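# Lay the towel flat beside the basket, then release

## Task

Get the towel lying flat in a single layer on the table top. Every part of it must stay at least one finger-width inside the table edge, at least two finger-widths from the basket rim, and more than a hand-width from the column of either arm. The basket must end upright with its entire base on the table, no more than three finger-widths from its starting spot and turned roughly as it was. Finish by opening both grippers and pulling the arms away. Anything held in place only by the robot at the end does not count.

## Robot and tools

Robot: two six-joint arms, left_arm and right_arm, each with a parallel gripper. The names are labels only and say nothing about image sides. left_arm is mounted on the +y side.

World frame: origin on the table top midway between the arms, +x out over the table, +z up. The state line gives each gripper's end_effector_position (metres) and end_effector_quat_wxyz in this frame. That point sits between the finger pads, about 1 cm behind the tips. Fingers point along the gripper's +z and close along its y. Printed positions can be wrong, worse at long reach.

Row layout (used by execute_actions and move): one flat list for both arms, 14 numbers: left_arm's 6 joint angles then its opening, then right_arm's 6 angles then its opening. Joint order in every row and every per-joint list in results: shoulder, elbow, wrist roll, wrist pitch, waist, wrist yaw. Angles are absolute target angles in radians, the same values shown in Joint positions, not offsets. Stated ranges: shoulder 0.000 to 3.142, elbow 0.000 to 3.019, wrist roll -2.094 to 2.094, wrist pitch -1.693 to 1.571, waist -2.880 to 2.880, wrist yaw -1.571 to 1.571. Real ends may differ by up to 0.019 rad either way; a call asking for more than 0.019 past a stated end, and farther out than the joint currently is, is rejected; overshooting the real end clips to it and may report "joint sent to its limit" (absence of that line proves nothing). Opening is an absolute value from -1 (closed) to +1 (fully open). Optionally append 12 stiffness scales, each 0 to 1: left_arm's 6 then right_arm's 6 in the joint order above; they multiply position gain and persist until changed.

execute_actions(actions): a list of up to 15 actions run in sequence. Each action is a table of up to 15 rows; each row lasts one control step (1/30 s) and the last row is repeated to fill 15 steps, so one action is 0.5 s. An empty list just returns state and images.

move(target, speed, blocking): target is one row as above (absolute angles). All joints of both arms travel their paths in lockstep, so grippers trace curves. speed in rad/s (0.01 to 2, default 0.5) caps the joint with the longest path. Duration is clamped to 0.5–10 s; longer paths stop short after 10 s. Finger openings are sent immediately. No collision avoidance with objects or the other arm. Faster moves and targets set deeper past a contact hit and press harder. The result adds a move: line with the outcome (done, off_target, moving, held, fault), limits=held or limits=none, and each arm's joint farthest from target. With blocking=false you get control back after 0.5 s; until the move is shown finished, further rows and moves are refused, so use wait(0) or stop.

wait(seconds): 0 to 10; the arms keep their last commands and a running move continues; it returns early if that move ends. stop(): brakes a running move; fast arms need room; fingers keep moving. zoom_image(camera, region): camera is cam_high, cam_left_wrist or cam_right_wrist; region [x0, y0, x1, y1] in pixels of that camera's latest image, origin top-left, at most 504 by 504. finished_scene(scene): ends the current scene, whose number you pass; irreversible, and the goal must then hold.

Limits inside the controller: each step a joint's target may lead its measured angle by at most 0.264 (waist), 0.32 (shoulder), 0.276 (elbow), 0.33 (wrist pitch), 0.186 (wrist yaw), 0.522 (wrist roll) rad, and targets are scaled back if they would move a gripper over 70 mm from where it is. Far goals need several actions; resend unfinished motion. To freeze a joint, resend its Joint targets value. "joint command not followed" means the clearance check altered some joint targets.

Result lines: Joint positions and Joint velocities, one block per arm in the joint order above plus the finger gap (m, m/s; 0.094 m fully open). Joint targets are the angles currently being driven to. grip_measured is the opening on the command scale (each gripper off by up to about 1 mm). To hold something, command about 0.03 below grip_measured; less grips more gently. Pad force is roughly 50–62 N, lower on thin cloth under 2 mm. FAULT and MOTOR HOT lines warn of stops; holding loads heats motors, and at 100 °C the arm drops everything.

Cameras: cam_high, cam_left_wrist, cam_right_wrist, each 504x504, in that order, with calibration given in the session.

Avoid: knocking anything off the table, tipping or shifting the basket, letting the arms collide or push each other, hard slams, drops and slips. Expect occasional brief tugs on held items. Release and retract before finishing.

Each tool is called in YAML: its name, and indented under it one key for each argument.

## Session

execute_actions:
  actions: []

Scene clock: 0.00 s.
left_arm: end_effector_position=(+0.0835, +0.7935, +0.3309) grip_measured=+1.000 end_effector_quat_wxyz=(-0.505, +0.656, +0.140, -0.544) | right_arm: end_effector_position=(+0.6225, +0.0600, +0.2794) grip_measured=+1.000 end_effector_quat_wxyz=(+0.077, -0.309, +0.865, +0.387)
Joint names: [shoulder, elbow, wrist roll, wrist pitch, waist, wrist yaw]
Joint positions: left_arm=[ 1.658  0.991 -0.262  1.369  0.951 -1.414  0.094] | right_arm=[ 2.19   2.375 -0.196 -1.508  0.251 -0.781  0.094]
Joint velocities: left_arm=[-0.005 -0.012 -0.037  0.002 -0.015  0.037  0.   ] | right_arm=[-0.015  0.012  0.051 -0.022  0.005  0.022  0.   ]
Motor temperatures (°C, as the motors report them): left_arm=[24 24 23 25 23 22] | right_arm=[22 22 21 25 23 23]
Joint targets: left_arm=[1.652 1.016 -0.262 1.372 0.951 -1.414] | right_arm=[2.187 2.402 -0.196 -1.506 0.251 -0.781]
Joint stiffness scale: left_arm=[1. 1. 1. 1. 1. 1.] | right_arm=[1. 1. 1. 1. 1. 1.]

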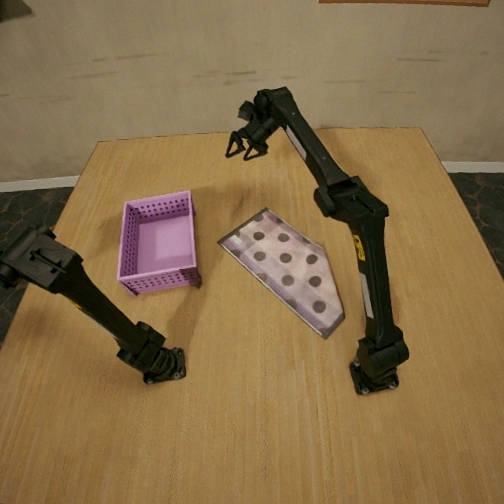

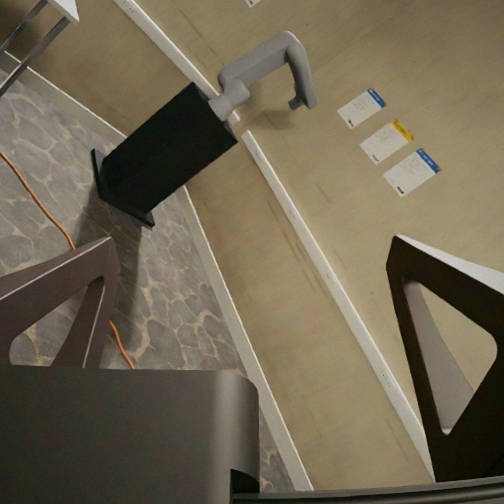

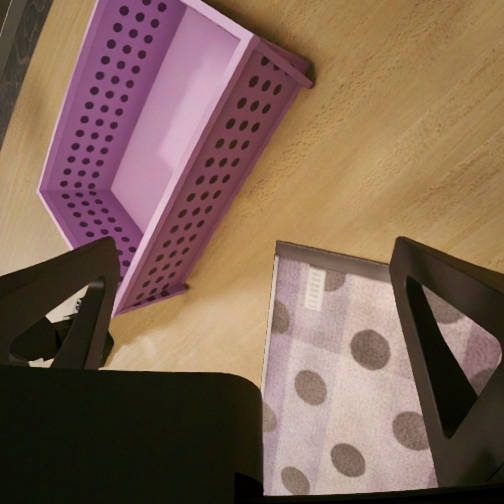

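zoom_image:
  camera: "cam_high"
  region: [190,180,370,360]

move:
  target: [1.0,1.0,0,0,0.5,0,1,1.0,1.0,0,0,-0.3,0,1]
  speed: 0.8

Region (190, 180, 370, 360) of cam_high's 504x504 image, scaled by 2.800, with more detail than that image has.

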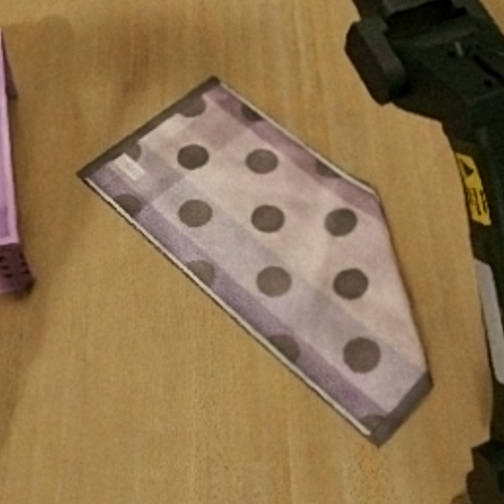

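Scene clock: 4.40 s.
left_arm: end_effector_position=(+0.4165, +0.5963, +0.4776) grip_measured=+1.000 end_effector_quat_wxyz=(+0.661, -0.253, +0.664, +0.240) | right_arm: end_effector_position=(+0.4985, -0.4012, +0.4777) grip_measured=+1.000 end_effector_quat_wxyz=(+0.696, +0.050, +0.714, -0.056)
Joint names: [shoulder, elbow, wrist roll, wrist pitch, waist, wrist yaw]
Joint positions: left_arm=[ 1.002  0.986 -0.016  0.005  0.51  -0.002  0.094] | right_arm=[ 1.001  0.995 -0.01  -0.018 -0.291 -0.004  0.094]
Joint velocities: left_arm=[-0.024 -0.027 -0.022 -0.002 -0.005  0.007  0.   ] | right_arm=[-0.005  0.007  0.051  0.002 -0.005  0.007  0.   ]
Motor temperatures (°C, as the motors report them): left_arm=[25 25 23 25 23 22] | right_arm=[23 24 21 25 23 23]
Joint targets: left_arm=[1.000 1.000 0.000 0.000 0.500 0.000] | right_arm=[1.000 1.000 -0.000 0.000 -0.300 0.000]
Joint stiffness scale: left_arm=[1. 1. 1. 1. 1. 1.] | right_arm=[1. 1. 1. 1. 1. 1.]
move: done; limits=none; left_arm: farthest joint: the wrist roll, 0.016 radians from its target (0.262 radians at the start); right_arm: farthest joint: the wrist pitch, 0.018 radians from its target (1.508 radians at the start)
camera_calibration (this result's frames):
cam_left_wrist: T_world_to_cam=[[0.658218, -0.752769, 0.00933974, 0.167002], [-0.445618, -0.399586, -0.801096, 0.8097], [0.606772, 0.523134, -0.598463, -0.154911], [0, 0, 0, 1]] pos_world=[0.344889, 0.530299, 0.554379]
cam_right_wrist: T_world_to_cam=[[-0.137839, -0.990371, 0.0128962, -0.330693], [-0.591219, 0.0718249, -0.803306, 0.713499], [0.794645, -0.118351, -0.595427, -0.0350791], [0, 0, 0, 1]] pos_world=[0.404128, -0.382907, 0.556536]

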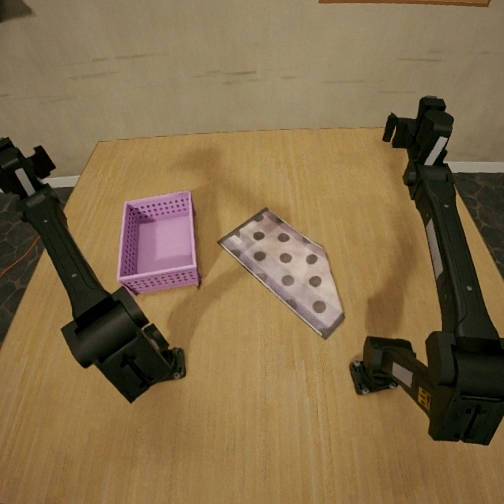

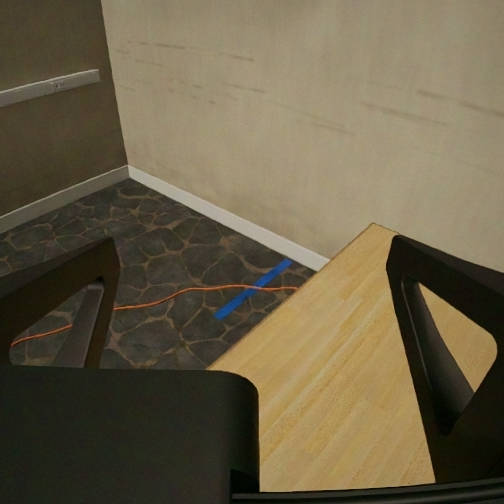

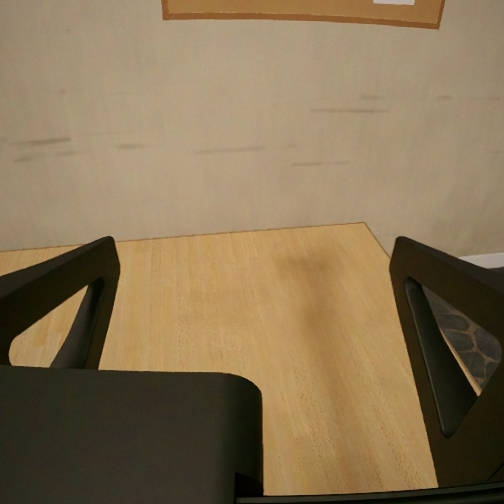

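move:
  target: [1.6,1.2,0,-1.17,-0.19,0,1,1.3,0.9,0,-1.17,-0.13,0,1]
  speed: 0.8

move:
  target: [1.9,1.5,0,-1.17,-0.6,0,1,1.3,0.6,0,-0.87,0.3,0,1]
  speed: 0.6

Scene clock: 19.37 s.
left_arm: end_effector_position=(+0.4702, +0.2736, +0.0954) grip_measured=+1.000 end_effector_quat_wxyz=(-0.021, -0.014, +1.000, +0.000) | right_arm: end_effector_position=(+0.3392, -0.3268, +0.1201) grip_measured=+1.000 end_effector_quat_wxyz=(+0.007, -0.001, +1.000, +0.002)
Joint names: [shoulder, elbow, wrist roll, wrist pitch, waist, wrist yaw]
Joint positions: left_arm=[ 1.601  1.151 -0.015 -1.163 -0.188 -0.001  0.094] | right_arm=[ 1.289  0.893 -0.009 -1.161 -0.144 -0.004  0.094]
Joint velocities: left_arm=[-0.005 -0.002  0.022 -0.007 -0.024  0.007  0.   ] | right_arm=[-0.015  0.002 -0.007  0.002 -0.005  0.007  0.   ]
Motor temperatures (°C, as the motors report them): left_arm=[25 27 23 25 23 22] | right_arm=[23 28 21 25 23 23]
Joint targets: left_arm=[1.600 1.200 -0.000 -1.170 -0.190 0.000] | right_arm=[1.300 0.900 0.000 -1.170 -0.130 0.000]
Joint stiffness scale: left_arm=[1. 1. 1. 1. 1. 1.] | right_arm=[1. 1. 1. 1. 1. 1.]
move: off_target (left_arm); limits=none; left_arm: farthest joint: the elbow, 0.049 radians from its target (0.214 radians at the start); right_arm: farthest joint: the waist, 0.014 radians from its target (0.161 radians at the start)
camera_calibration (this result's frames):
cam_left_wrist: T_world_to_cam=[[0.0218103, -0.999741, -0.00644146, 0.260674], [-0.781708, -0.0210696, 0.623288, 0.317132], [-0.623263, -0.00855877, -0.781965, 0.493882], [0, 0, 0, 1]] pos_world=[0.550038, 0.271516, 0.190213]
cam_right_wrist: T_world_to_cam=[[0.00585315, -0.999877, -0.0145493, -0.322812], [-0.825908, -0.0130365, 0.563654, 0.21441], [-0.563774, 0.00871719, -0.825883, 0.417403], [0, 0, 0, 1]] pos_world=[0.414293, -0.323616, 0.219177]

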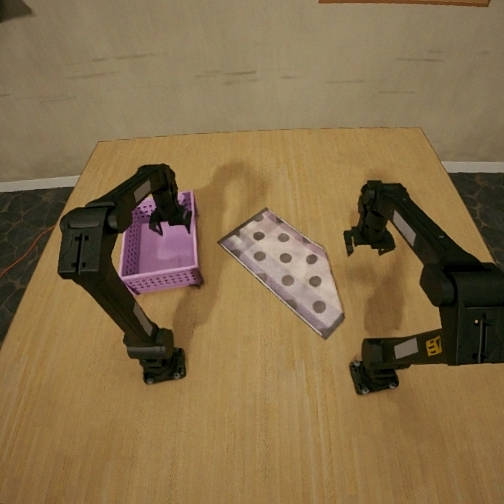

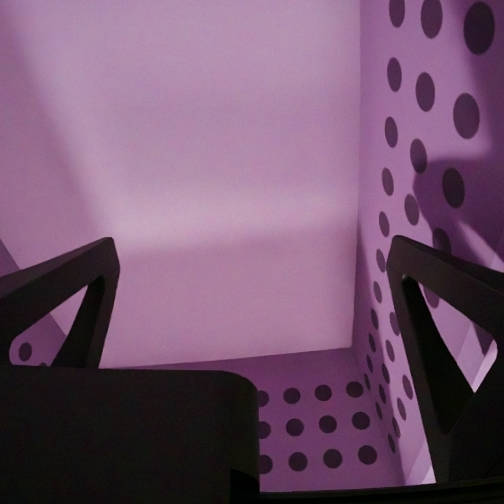

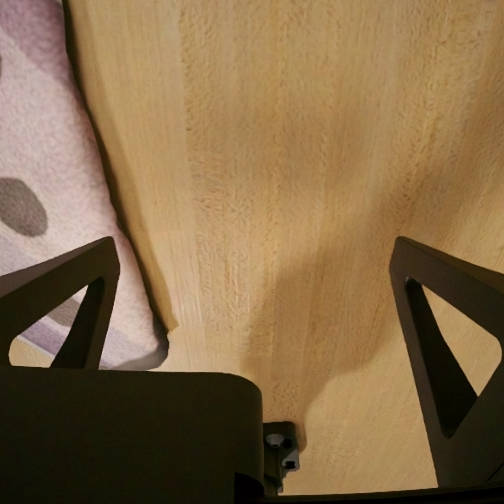

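Scene clock: 20.63 s.
left_arm: end_effector_position=(+0.5350, +0.0526, +0.0580) grip_measured=+1.000 end_effector_quat_wxyz=(-0.018, +0.195, +0.981, +0.004) | right_arm: end_effector_position=(+0.2498, -0.2100, +0.0226) grip_measured=+1.000 end_effector_quat_wxyz=(-0.003, -0.219, +0.976, +0.001)
Joint names: [shoulder, elbow, wrist roll, wrist pitch, waist, wrist yaw]
Joint positions: left_arm=[ 1.898  1.455 -0.014 -1.164 -0.608 -0.     0.094] | right_arm=[ 1.289  0.593 -0.009 -0.881  0.294 -0.004  0.094]
Joint velocities: left_arm=[-0.015  0.002 -0.022  0.007 -0.005  0.037  0.   ] | right_arm=[-0.005 -0.007 -0.022  0.012 -0.015 -0.066  0.   ]
Motor temperatures (°C, as the motors report them): left_arm=[25 27 23 25 23 22] | right_arm=[23 28 21 25 23 23]
Joint targets: left_arm=[1.900 1.500 -0.000 -1.170 -0.600 -0.000] | right_arm=[1.300 0.600 -0.000 -0.870 0.300 -0.000]
Joint stiffness scale: left_arm=[1. 1. 1. 1. 1. 1.] | right_arm=[1. 1. 1. 1. 1. 1.]
move: off_target (left_arm); limits=none; left_arm: farthest joint: the elbow, 0.045 radians from its target (0.349 radians at the start); right_arm: farthest joint: the shoulder, 0.011 radians from its target (0.011 radians at the start)
camera_calibration (this result's frames):
cam_left_wrist: T_world_to_cam=[[-0.38805, -0.921619, -0.0060006, 0.253231], [-0.725416, 0.30141, 0.618808, 0.339578], [-0.568496, 0.244482, -0.785519, 0.46075], [0, 0, 0, 1]] pos_world=[0.606537, 0.0183849, 0.153314]
cam_right_wrist: T_world_to_cam=[[0.429737, -0.902833, -0.0148032, -0.292476], [-0.73166, -0.357775, 0.580234, 0.100826], [-0.52915, -0.238517, -0.814315, 0.224618], [0, 0, 0, 1]] pos_world=[0.318315, -0.174409, 0.120078]

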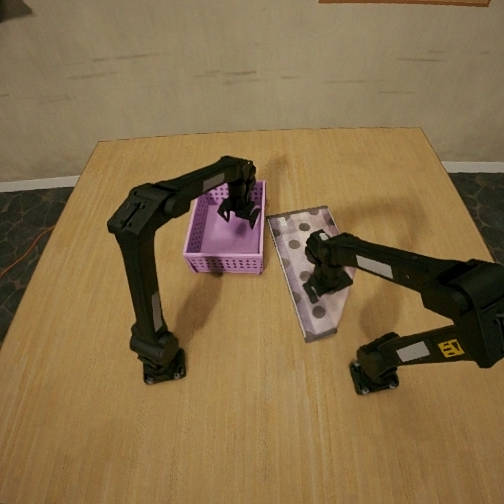

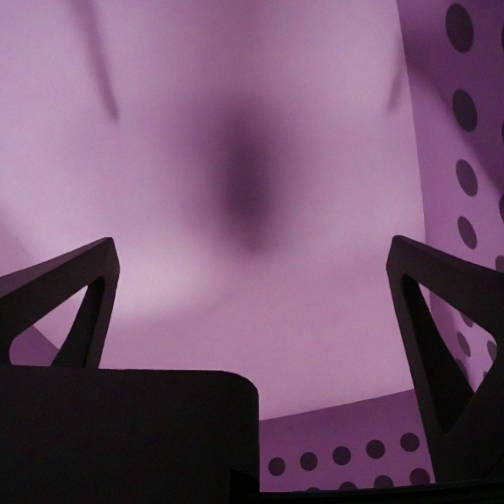

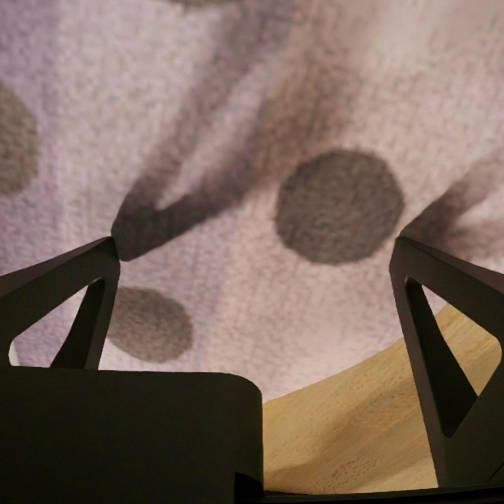

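move:
  target: [1.65,1.22,0,-1.14,-0.1,0,1,1.2,0.9,0,-1.2,-0.3,0,1]
  speed: 0.2

Scene clock: 33.87 s.
left_arm: end_effector_position=(+0.4968, +0.3094, +0.0868) grip_measured=+1.000 end_effector_quat_wxyz=(-0.016, -0.053, +0.998, -0.001) | right_arm: end_effector_position=(+0.3138, -0.3718, +0.1283) grip_measured=+1.000 end_effector_quat_wxyz=(+0.009, +0.071, +0.997, +0.001)
Joint names: [shoulder, elbow, wrist roll, wrist pitch, waist, wrist yaw]
Joint positions: left_arm=[ 1.673  1.219 -0.014 -1.149 -0.11   0.001  0.094] | right_arm=[ 1.217  0.855 -0.009 -1.191 -0.288 -0.004  0.094]
Joint velocities: left_arm=[0.005 0.012 0.051 0.012 0.005 0.037 0.   ] | right_arm=[-0.005 -0.007  0.007 -0.002 -0.005 -0.051  0.   ]
Motor temperatures (°C, as the motors report them): left_arm=[26 27 23 25 23 22] | right_arm=[23 28 21 25 23 23]
Joint targets: left_arm=[1.650 1.220 -0.000 -1.140 -0.100 0.000] | right_arm=[1.200 0.900 -0.000 -1.200 -0.300 -0.000]
Joint stiffness scale: left_arm=[1. 1. 1. 1. 1. 1.] | right_arm=[1. 1. 1. 1. 1. 1.]
move: off_target (left_arm, right_arm); limits=none; left_arm: farthest joint: the shoulder, 0.023 radians from its target (0.248 radians at the start); right_arm: farthest joint: the elbow, 0.045 radians from its target (0.307 radians at the start)
camera_calibration (this result's frames):
cam_left_wrist: T_world_to_cam=[[0.0988399, -0.995095, -0.0040709, 0.255936], [-0.783305, -0.0803252, 0.616426, 0.363684], [-0.613729, -0.0577387, -0.787403, 0.515032], [0, 0, 0, 1]] pos_world=[0.575669, 0.313631, 0.182396]
cam_right_wrist: T_world_to_cam=[[-0.137461, -0.990401, -0.0145055, -0.319143], [-0.821158, 0.105758, 0.560816, 0.231302], [-0.553898, 0.0890018, -0.827814, 0.43725], [0, 0, 0, 1]] pos_world=[0.388258, -0.379458, 0.227614]

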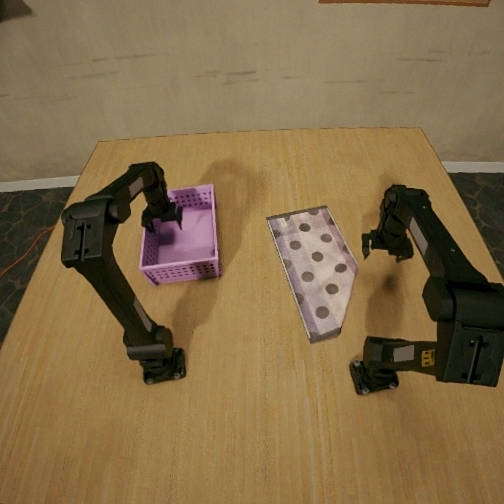

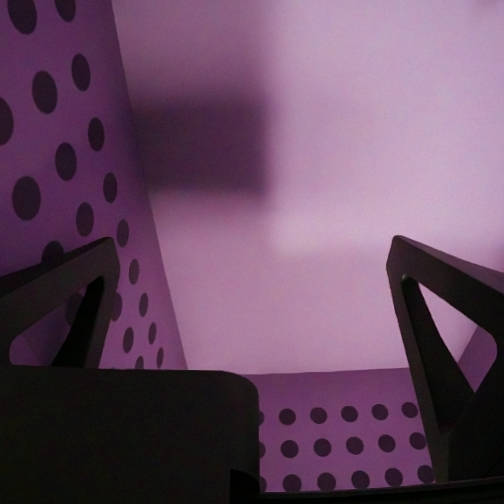

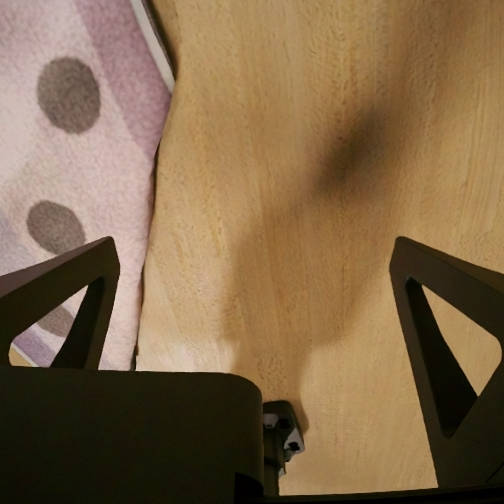

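move:
  target: [1.5,1.08,0,-1.15,0.05,0,1,1.2,0.9,0,-1.2,-0.3,0,1]
  speed: 0.15

move:
  target: [1.38,0.96,0,-1.15,0.02,0,1,1.2,0.9,0,-1.2,-0.3,0,1]
  speed: 0.15

Scene clock: 38.07 s.
left_arm: end_effector_position=(+0.4346, +0.3646, +0.1037) grip_measured=+1.000 end_effector_quat_wxyz=(-0.009, -0.126, +0.992, -0.002) | right_arm: end_effector_position=(+0.3138, -0.3718, +0.1283) grip_measured=+1.000 end_effector_quat_wxyz=(+0.009, +0.071, +0.997, +0.001)
Joint names: [shoulder, elbow, wrist roll, wrist pitch, waist, wrist yaw]
Joint positions: left_arm=[ 1.518  1.078 -0.014 -1.149  0.038  0.001  0.094] | right_arm=[ 1.217  0.855 -0.009 -1.191 -0.288 -0.004  0.094]
Joint velocities: left_arm=[-0.015 -0.007 -0.022  0.002  0.005 -0.007  0.   ] | right_arm=[ 0.005 -0.007 -0.022 -0.012  0.005  0.022  0.   ]
Motor temperatures (°C, as the motors report them): left_arm=[26 27 23 25 23 22] | right_arm=[23 29 21 25 23 23]
Joint targets: left_arm=[1.500 1.080 -0.000 -1.150 0.050 0.000] | right_arm=[1.200 0.900 -0.000 -1.200 -0.300 0.000]
Joint stiffness scale: left_arm=[1. 1. 1. 1. 1. 1.] | right_arm=[1. 1. 1. 1. 1. 1.]
move: off_target (right_arm); limits=none; left_arm: farthest joint: the shoulder, 0.018 radians from its target (0.173 radians at the start); right_arm: farthest joint: the elbow, 0.045 radians from its target (0.045 radians at the start)
camera_calibration (this result's frames):
cam_left_wrist: T_world_to_cam=[[0.244565, -0.969625, -0.00395805, 0.244392], [-0.771496, -0.197061, 0.604948, 0.347613], [-0.587352, -0.144895, -0.796255, 0.514603], [0, 0, 0, 1]] pos_world=[0.510665, 0.380033, 0.200435]
cam_right_wrist: T_world_to_cam=[[-0.137461, -0.990401, -0.0145055, -0.319143], [-0.821158, 0.105758, 0.560816, 0.231302], [-0.553898, 0.0890018, -0.827814, 0.43725], [0, 0, 0, 1]] pos_world=[0.388258, -0.379458, 0.227614]

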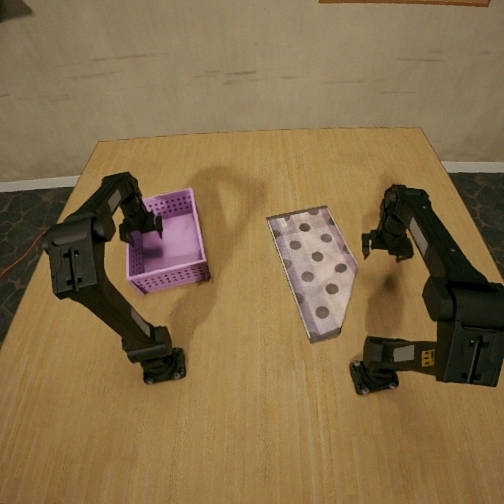

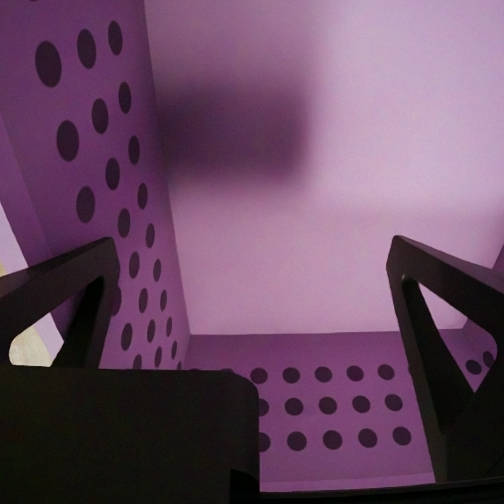

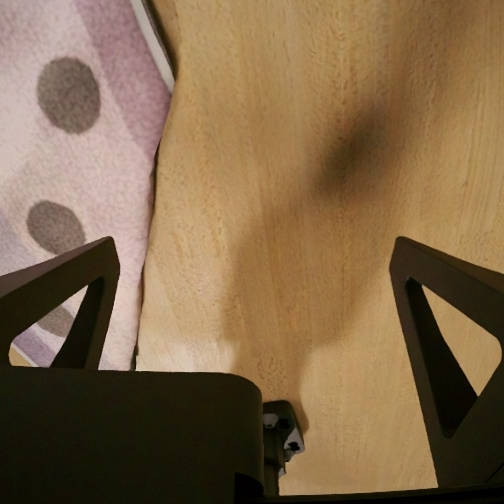

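Scene clock: 39.33 s.
left_arm: end_effector_position=(+0.3897, +0.3528, +0.1067) grip_measured=+1.000 end_effector_quat_wxyz=(-0.009, -0.125, +0.992, -0.002) | right_arm: end_effector_position=(+0.3138, -0.3718, +0.1283) grip_measured=+1.000 end_effector_quat_wxyz=(+0.009, +0.071, +0.997, +0.001)
Joint names: [shoulder, elbow, wrist roll, wrist pitch, waist, wrist yaw]
Joint positions: left_arm=[ 1.397  0.957 -0.014 -1.149  0.035  0.001  0.094] | right_arm=[ 1.217  0.855 -0.009 -1.191 -0.288 -0.004  0.094]
Joint velocities: left_arm=[-0.015  0.007  0.051 -0.012 -0.005 -0.007  0.   ] | right_arm=[-0.005 -0.007  0.037 -0.017 -0.005  0.081  0.   ]
Motor temperatures (°C, as the motors report them): left_arm=[26 27 23 25 23 22] | right_arm=[23 29 21 25 23 23]
Joint targets: left_arm=[1.380 0.960 0.000 -1.150 0.020 0.000] | right_arm=[1.200 0.900 0.000 -1.200 -0.300 0.000]
Joint stiffness scale: left_arm=[1. 1. 1. 1. 1. 1.] | right_arm=[1. 1. 1. 1. 1. 1.]
move: off_target (right_arm); limits=none; left_arm: farthest joint: the shoulder, 0.017 radians from its target (0.138 radians at the start); right_arm: farthest joint: the elbow, 0.045 radians from its target (0.045 radians at the start)
camera_calibration (this result's frames):
cam_left_wrist: T_world_to_cam=[[0.242345, -0.970182, -0.00395805, 0.244994], [-0.771945, -0.195295, 0.604948, 0.308396], [-0.587682, -0.143551, -0.796255, 0.488569], [0, 0, 0, 1]] pos_world=[0.465815, 0.368051, 0.203432]
cam_right_wrist: T_world_to_cam=[[-0.137461, -0.990401, -0.0145055, -0.319143], [-0.821158, 0.105758, 0.560816, 0.231302], [-0.553898, 0.0890018, -0.827814, 0.43725], [0, 0, 0, 1]] pos_world=[0.388258, -0.379458, 0.227614]

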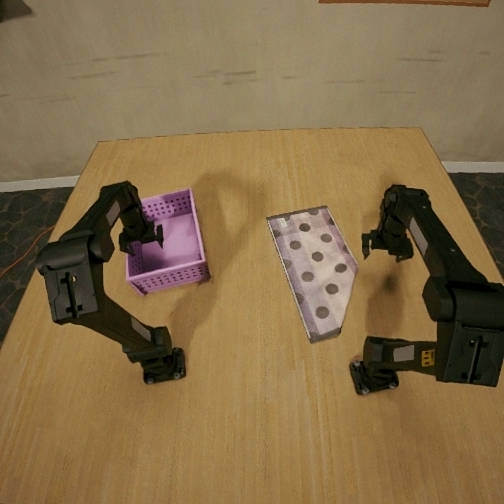

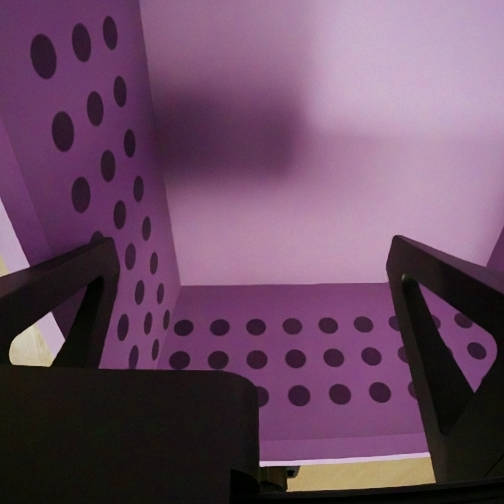

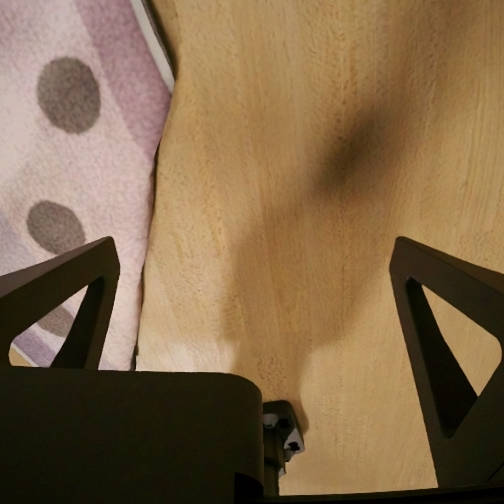

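move:
  target: [1.33,0.91,0,-1.15,0.14,0,1,1.2,0.9,0,-1.2,-0.3,0,1]
  speed: 0.1

move:
  target: [1.3,1.2,0,-1.4,0.04,0,1,1.2,0.9,0,-1.2,-0.3,0,1]
  speed: 0.3

move:
  target: [1.5,1.4,0,-1.45,-0.8,0,1,1.2,0.9,0,-1.2,-0.3,0,1]

Scene clock: 43.70 s.
left_arm: end_effector_position=(+0.3630, +0.3782, +0.1066) grip_measured=+1.000 end_effector_quat_wxyz=(-0.009, -0.170, +0.985, -0.002) | right_arm: end_effector_position=(+0.3138, -0.3718, +0.1283) grip_measured=+1.000 end_effector_quat_wxyz=(+0.009, +0.071, +0.997, +0.001)
Joint names: [shoulder, elbow, wrist roll, wrist pitch, waist, wrist yaw]
Joint positions: left_arm=[ 1.348  0.909 -0.014 -1.149  0.125  0.002  0.094] | right_arm=[ 1.217  0.855 -0.009 -1.191 -0.288 -0.004  0.094]
Joint velocities: left_arm=[-0.005 -0.017  0.051  0.007  0.015 -0.022  0.   ] | right_arm=[-0.005  0.022 -0.051 -0.012 -0.015 -0.007  0.   ]
Motor temperatures (°C, as the motors report them): left_arm=[26 27 23 25 23 22] | right_arm=[23 30 21 25 23 23]
Joint targets: left_arm=[1.330 0.910 -0.000 -1.150 0.140 -0.000] | right_arm=[1.200 0.900 -0.000 -1.200 -0.300 -0.000]
Joint stiffness scale: left_arm=[1. 1. 1. 1. 1. 1.] | right_arm=[1. 1. 1. 1. 1. 1.]
move: off_target (right_arm); limits=none; left_arm: farthest joint: the shoulder, 0.018 radians from its target (0.067 radians at the start); right_arm: farthest joint: the elbow, 0.045 radians from its target (0.045 radians at the start)
camera_calibration (this result's frames):
cam_left_wrist: T_world_to_cam=[[0.328599, -0.944463, -0.00357068, 0.235083], [-0.751769, -0.263842, 0.604343, 0.311527], [-0.571722, -0.195902, -0.796716, 0.490504], [0, 0, 0, 1]] pos_world=[0.43738, 0.400312, 0.203363]
cam_right_wrist: T_world_to_cam=[[-0.137461, -0.990401, -0.0145055, -0.319143], [-0.821158, 0.105758, 0.560816, 0.231302], [-0.553898, 0.0890018, -0.827814, 0.43725], [0, 0, 0, 1]] pos_world=[0.388258, -0.379458, 0.227614]

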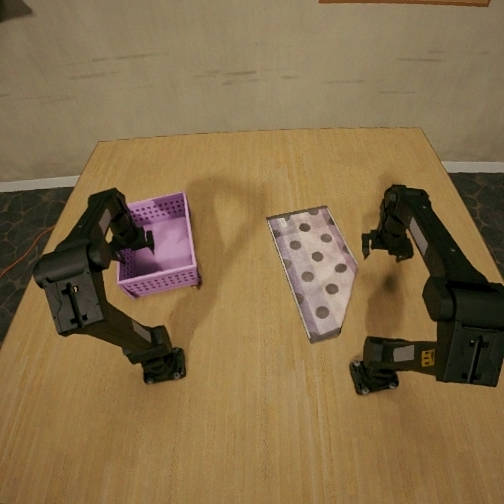

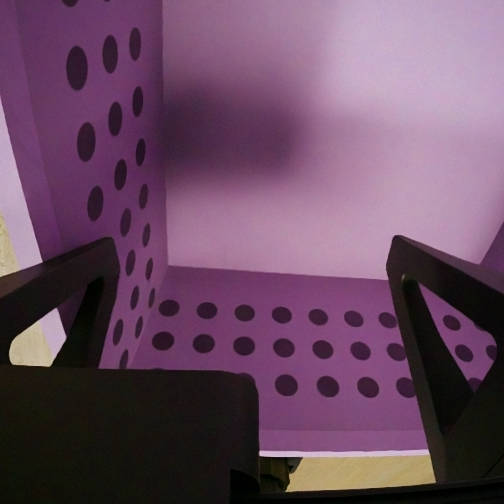

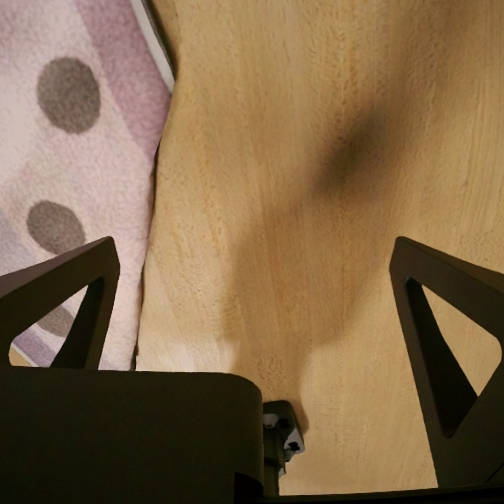

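Scene clock: 45.13 s.
left_arm: end_effector_position=(+0.3960, +0.3612, +0.2076) grip_measured=+1.000 end_effector_quat_wxyz=(+0.009, -0.134, +0.991, +0.000) | right_arm: end_effector_position=(+0.3138, -0.3718, +0.1283) grip_measured=+1.000 end_effector_quat_wxyz=(+0.009, +0.071, +0.997, +0.001)
Joint names: [shoulder, elbow, wrist roll, wrist pitch, waist, wrist yaw]
Joint positions: left_arm=[ 1.312  1.153 -0.014 -1.393  0.054  0.002  0.094] | right_arm=[ 1.217  0.855 -0.009 -1.191 -0.288 -0.004  0.094]
Joint velocities: left_arm=[ 0.005  0.002 -0.007 -0.007 -0.015  0.022  0.   ] | right_arm=[ 0.005 -0.012  0.022 -0.012  0.005  0.022  0.   ]
Motor temperatures (°C, as the motors report them): left_arm=[26 27 23 25 23 22] | right_arm=[23 30 21 25 23 23]
Joint targets: left_arm=[1.300 1.200 0.000 -1.400 0.040 0.000] | right_arm=[1.200 0.900 0.000 -1.200 -0.300 -0.000]
Joint stiffness scale: left_arm=[1. 1. 1. 1. 1. 1.] | right_arm=[1. 1. 1. 1. 1. 1.]
move: off_target (left_arm, right_arm); limits=none; left_arm: farthest joint: the elbow, 0.047 radians from its target (0.291 radians at the start); right_arm: farthest joint: the elbow, 0.045 radians from its target (0.045 radians at the start)
camera_calibration (this result's frames):
cam_left_wrist: T_world_to_cam=[[0.2602, -0.965549, -0.00328185, 0.243199], [-0.789636, -0.214747, 0.574769, 0.274216], [-0.555672, -0.146963, -0.818309, 0.566968], [0, 0, 0, 1]] pos_world=[0.468299, 0.377032, 0.307143]
cam_right_wrist: T_world_to_cam=[[-0.137461, -0.990401, -0.0145055, -0.319143], [-0.821158, 0.105758, 0.560816, 0.231302], [-0.553898, 0.0890018, -0.827814, 0.43725], [0, 0, 0, 1]] pos_world=[0.388258, -0.379458, 0.227614]

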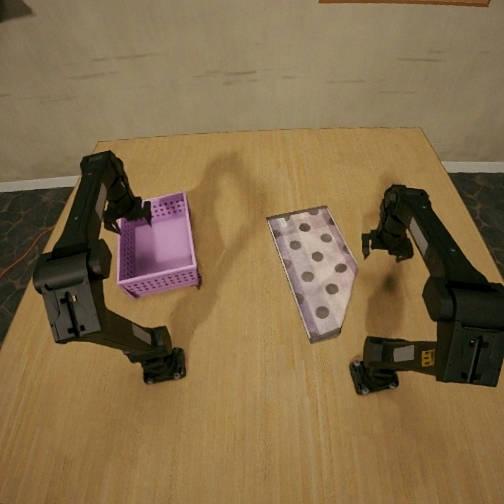

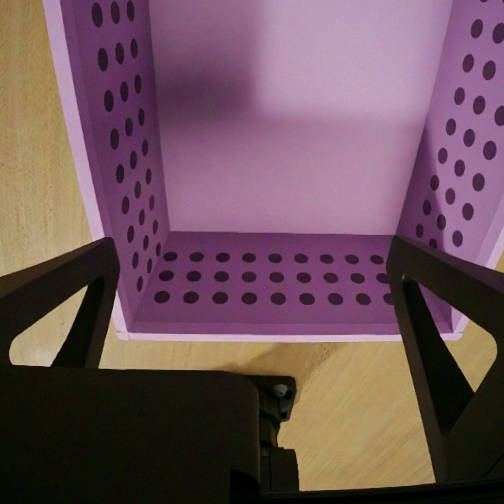

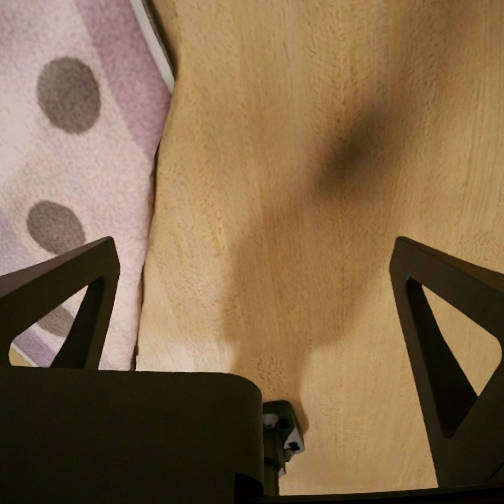

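Scene clock: 47.27 s.
left_arm: end_effector_position=(+0.3927, +0.0228, +0.2130) grip_measured=+1.000 end_effector_quat_wxyz=(-0.008, +0.289, +0.957, +0.002) | right_arm: end_effector_position=(+0.3138, -0.3718, +0.1283) grip_measured=+1.000 end_effector_quat_wxyz=(+0.009, +0.071, +0.997, +0.001)
Joint names: [shoulder, elbow, wrist roll, wrist pitch, waist, wrist yaw]
Joint positions: left_arm=[ 1.49   1.347 -0.014 -1.443 -0.801  0.001  0.094] | right_arm=[ 1.217  0.855 -0.009 -1.191 -0.288 -0.004  0.094]
Joint velocities: left_arm=[-0.005 -0.012  0.022 -0.002 -0.005 -0.066  0.   ] | right_arm=[-0.005  0.002 -0.037  0.002 -0.005  0.007  0.   ]
Motor temperatures (°C, as the motors report them): left_arm=[25 28 23 25 23 22] | right_arm=[23 30 21 25 23 23]
Joint targets: left_arm=[1.500 1.400 0.000 -1.450 -0.800 -0.000] | right_arm=[1.200 0.900 0.000 -1.200 -0.300 0.000]
Joint stiffness scale: left_arm=[1. 1. 1. 1. 1. 1.] | right_arm=[1. 1. 1. 1. 1. 1.]
move: off_target (left_arm, right_arm); limits=none; left_arm: farthest joint: the elbow, 0.053 radians from its target (0.247 radians at the start); right_arm: farthest joint: the elbow, 0.045 radians from its target (0.045 radians at the start)
camera_calibration (this result's frames):
cam_left_wrist: T_world_to_cam=[[-0.558151, -0.82973, -0.00392829, 0.235744], [-0.663537, 0.443502, 0.602514, 0.125377], [-0.498182, 0.338901, -0.798098, 0.481768], [0, 0, 0, 1]] pos_world=[0.454782, -0.0232724, 0.309883]
cam_right_wrist: T_world_to_cam=[[-0.137461, -0.990401, -0.0145055, -0.319143], [-0.821158, 0.105758, 0.560816, 0.231302], [-0.553898, 0.0890018, -0.827814, 0.43725], [0, 0, 0, 1]] pos_world=[0.388258, -0.379458, 0.227614]

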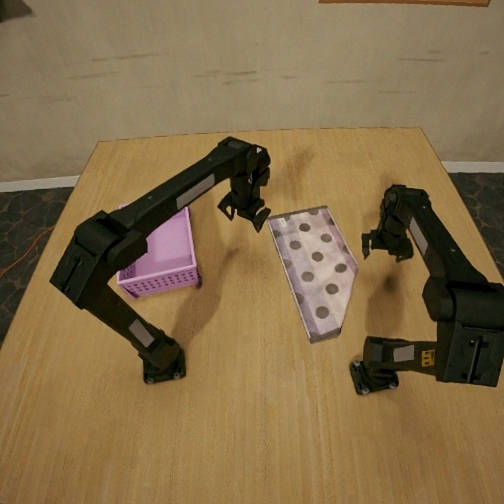

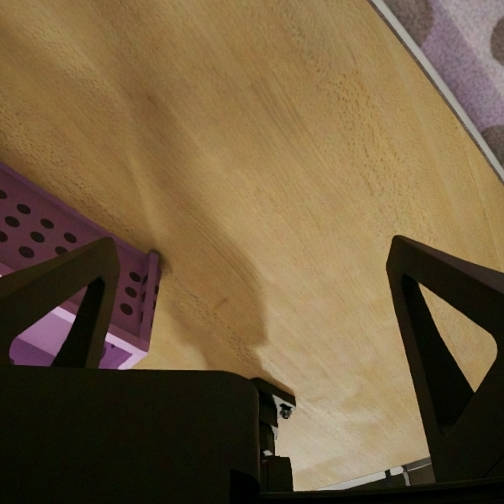

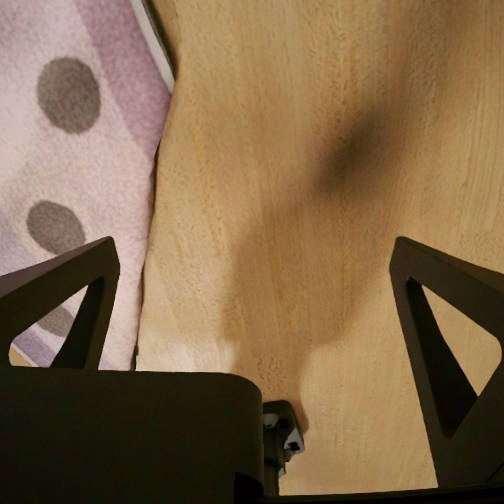

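move:
  target: [2.07,1.73,-0.8,-1.19,-0.79,0,0.2,1.13,0.6,0.54,-1.0,0.62,0,0.2]
  speed: 0.4

Scene clock: 54.87 s.
left_arm: end_effector_position=(+0.5399, -0.0778, +0.0407) grip_measured=+0.202 end_effector_quat_wxyz=(-0.007, -0.092, +0.996, +0.004) | right_arm: end_effector_position=(+0.1893, -0.1503, +0.0583) grip_measured=+0.202 end_effector_quat_wxyz=(+0.003, -0.109, +0.994, +0.004)
Joint names: [shoulder, elbow, wrist roll, wrist pitch, waist, wrist yaw]
Joint positions: left_arm=[ 2.067  1.679 -0.784 -1.198 -0.801  0.001  0.056] | right_arm=[ 1.147  0.597  0.53  -1.011  0.61  -0.004  0.056]
Joint velocities: left_arm=[-0.015 -0.002  0.007  0.002 -0.015 -0.022 -0.001] | right_arm=[ 0.005 -0.002 -0.037 -0.017 -0.005  0.007  0.002]
Motor temperatures (°C, as the motors report them): left_arm=[26 28 23 25 23 22] | right_arm=[23 31 21 25 23 23]
Joint targets: left_arm=[2.070 1.730 -0.800 -1.190 -0.790 -0.000] | right_arm=[1.130 0.600 0.540 -1.000 0.620 0.000]
Joint stiffness scale: left_arm=[1. 1. 1. 1. 1. 1.] | right_arm=[1. 1. 1. 1. 1. 1.]
move: off_target (left_arm); limits=none; left_arm: farthest joint: the elbow, 0.051 radians from its target (0.383 radians at the start); right_arm: farthest joint: the shoulder, 0.017 radians from its target (0.087 radians at the start)
camera_calibration (this result's frames):
cam_left_wrist: T_world_to_cam=[[0.177024, -0.984087, -0.0153311, -0.174742], [-0.785731, -0.150689, 0.599933, 0.391359], [-0.592696, -0.0941562, -0.799903, 0.469136], [0, 0, 0, 1]] pos_world=[0.616492, -0.0688157, 0.137795]
cam_right_wrist: T_world_to_cam=[[0.219081, -0.975517, -0.0192395, -0.182809], [-0.799215, -0.190729, 0.569981, 0.0956425], [-0.559695, -0.109496, -0.821433, 0.261468], [0, 0, 0, 1]] pos_world=[0.262832, -0.131462, 0.156747]

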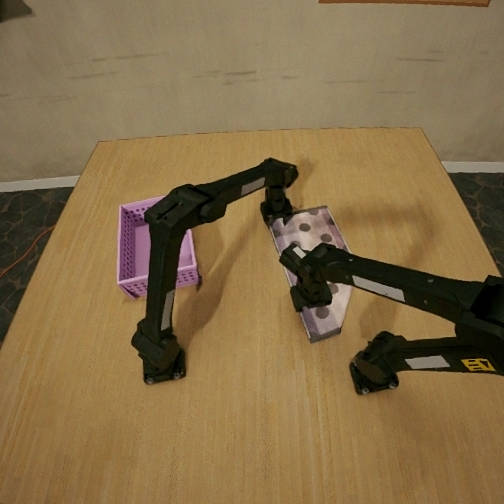

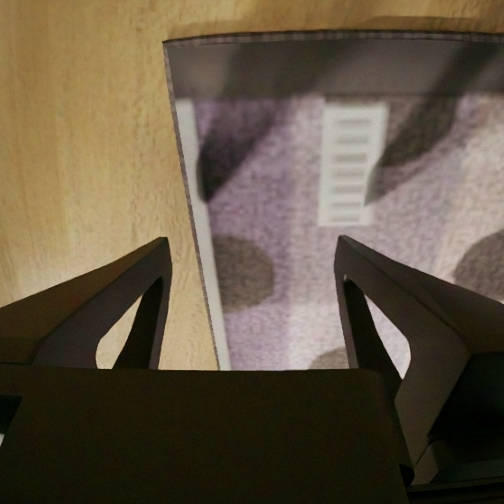

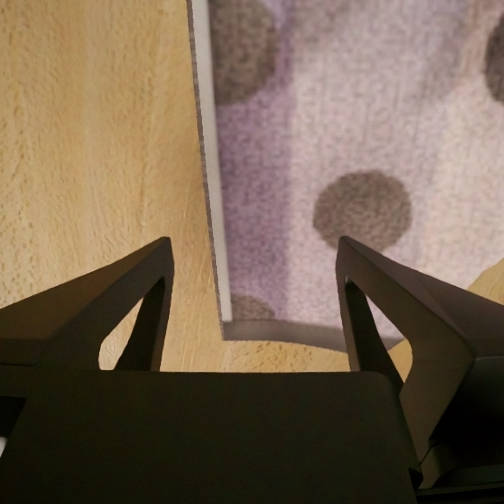

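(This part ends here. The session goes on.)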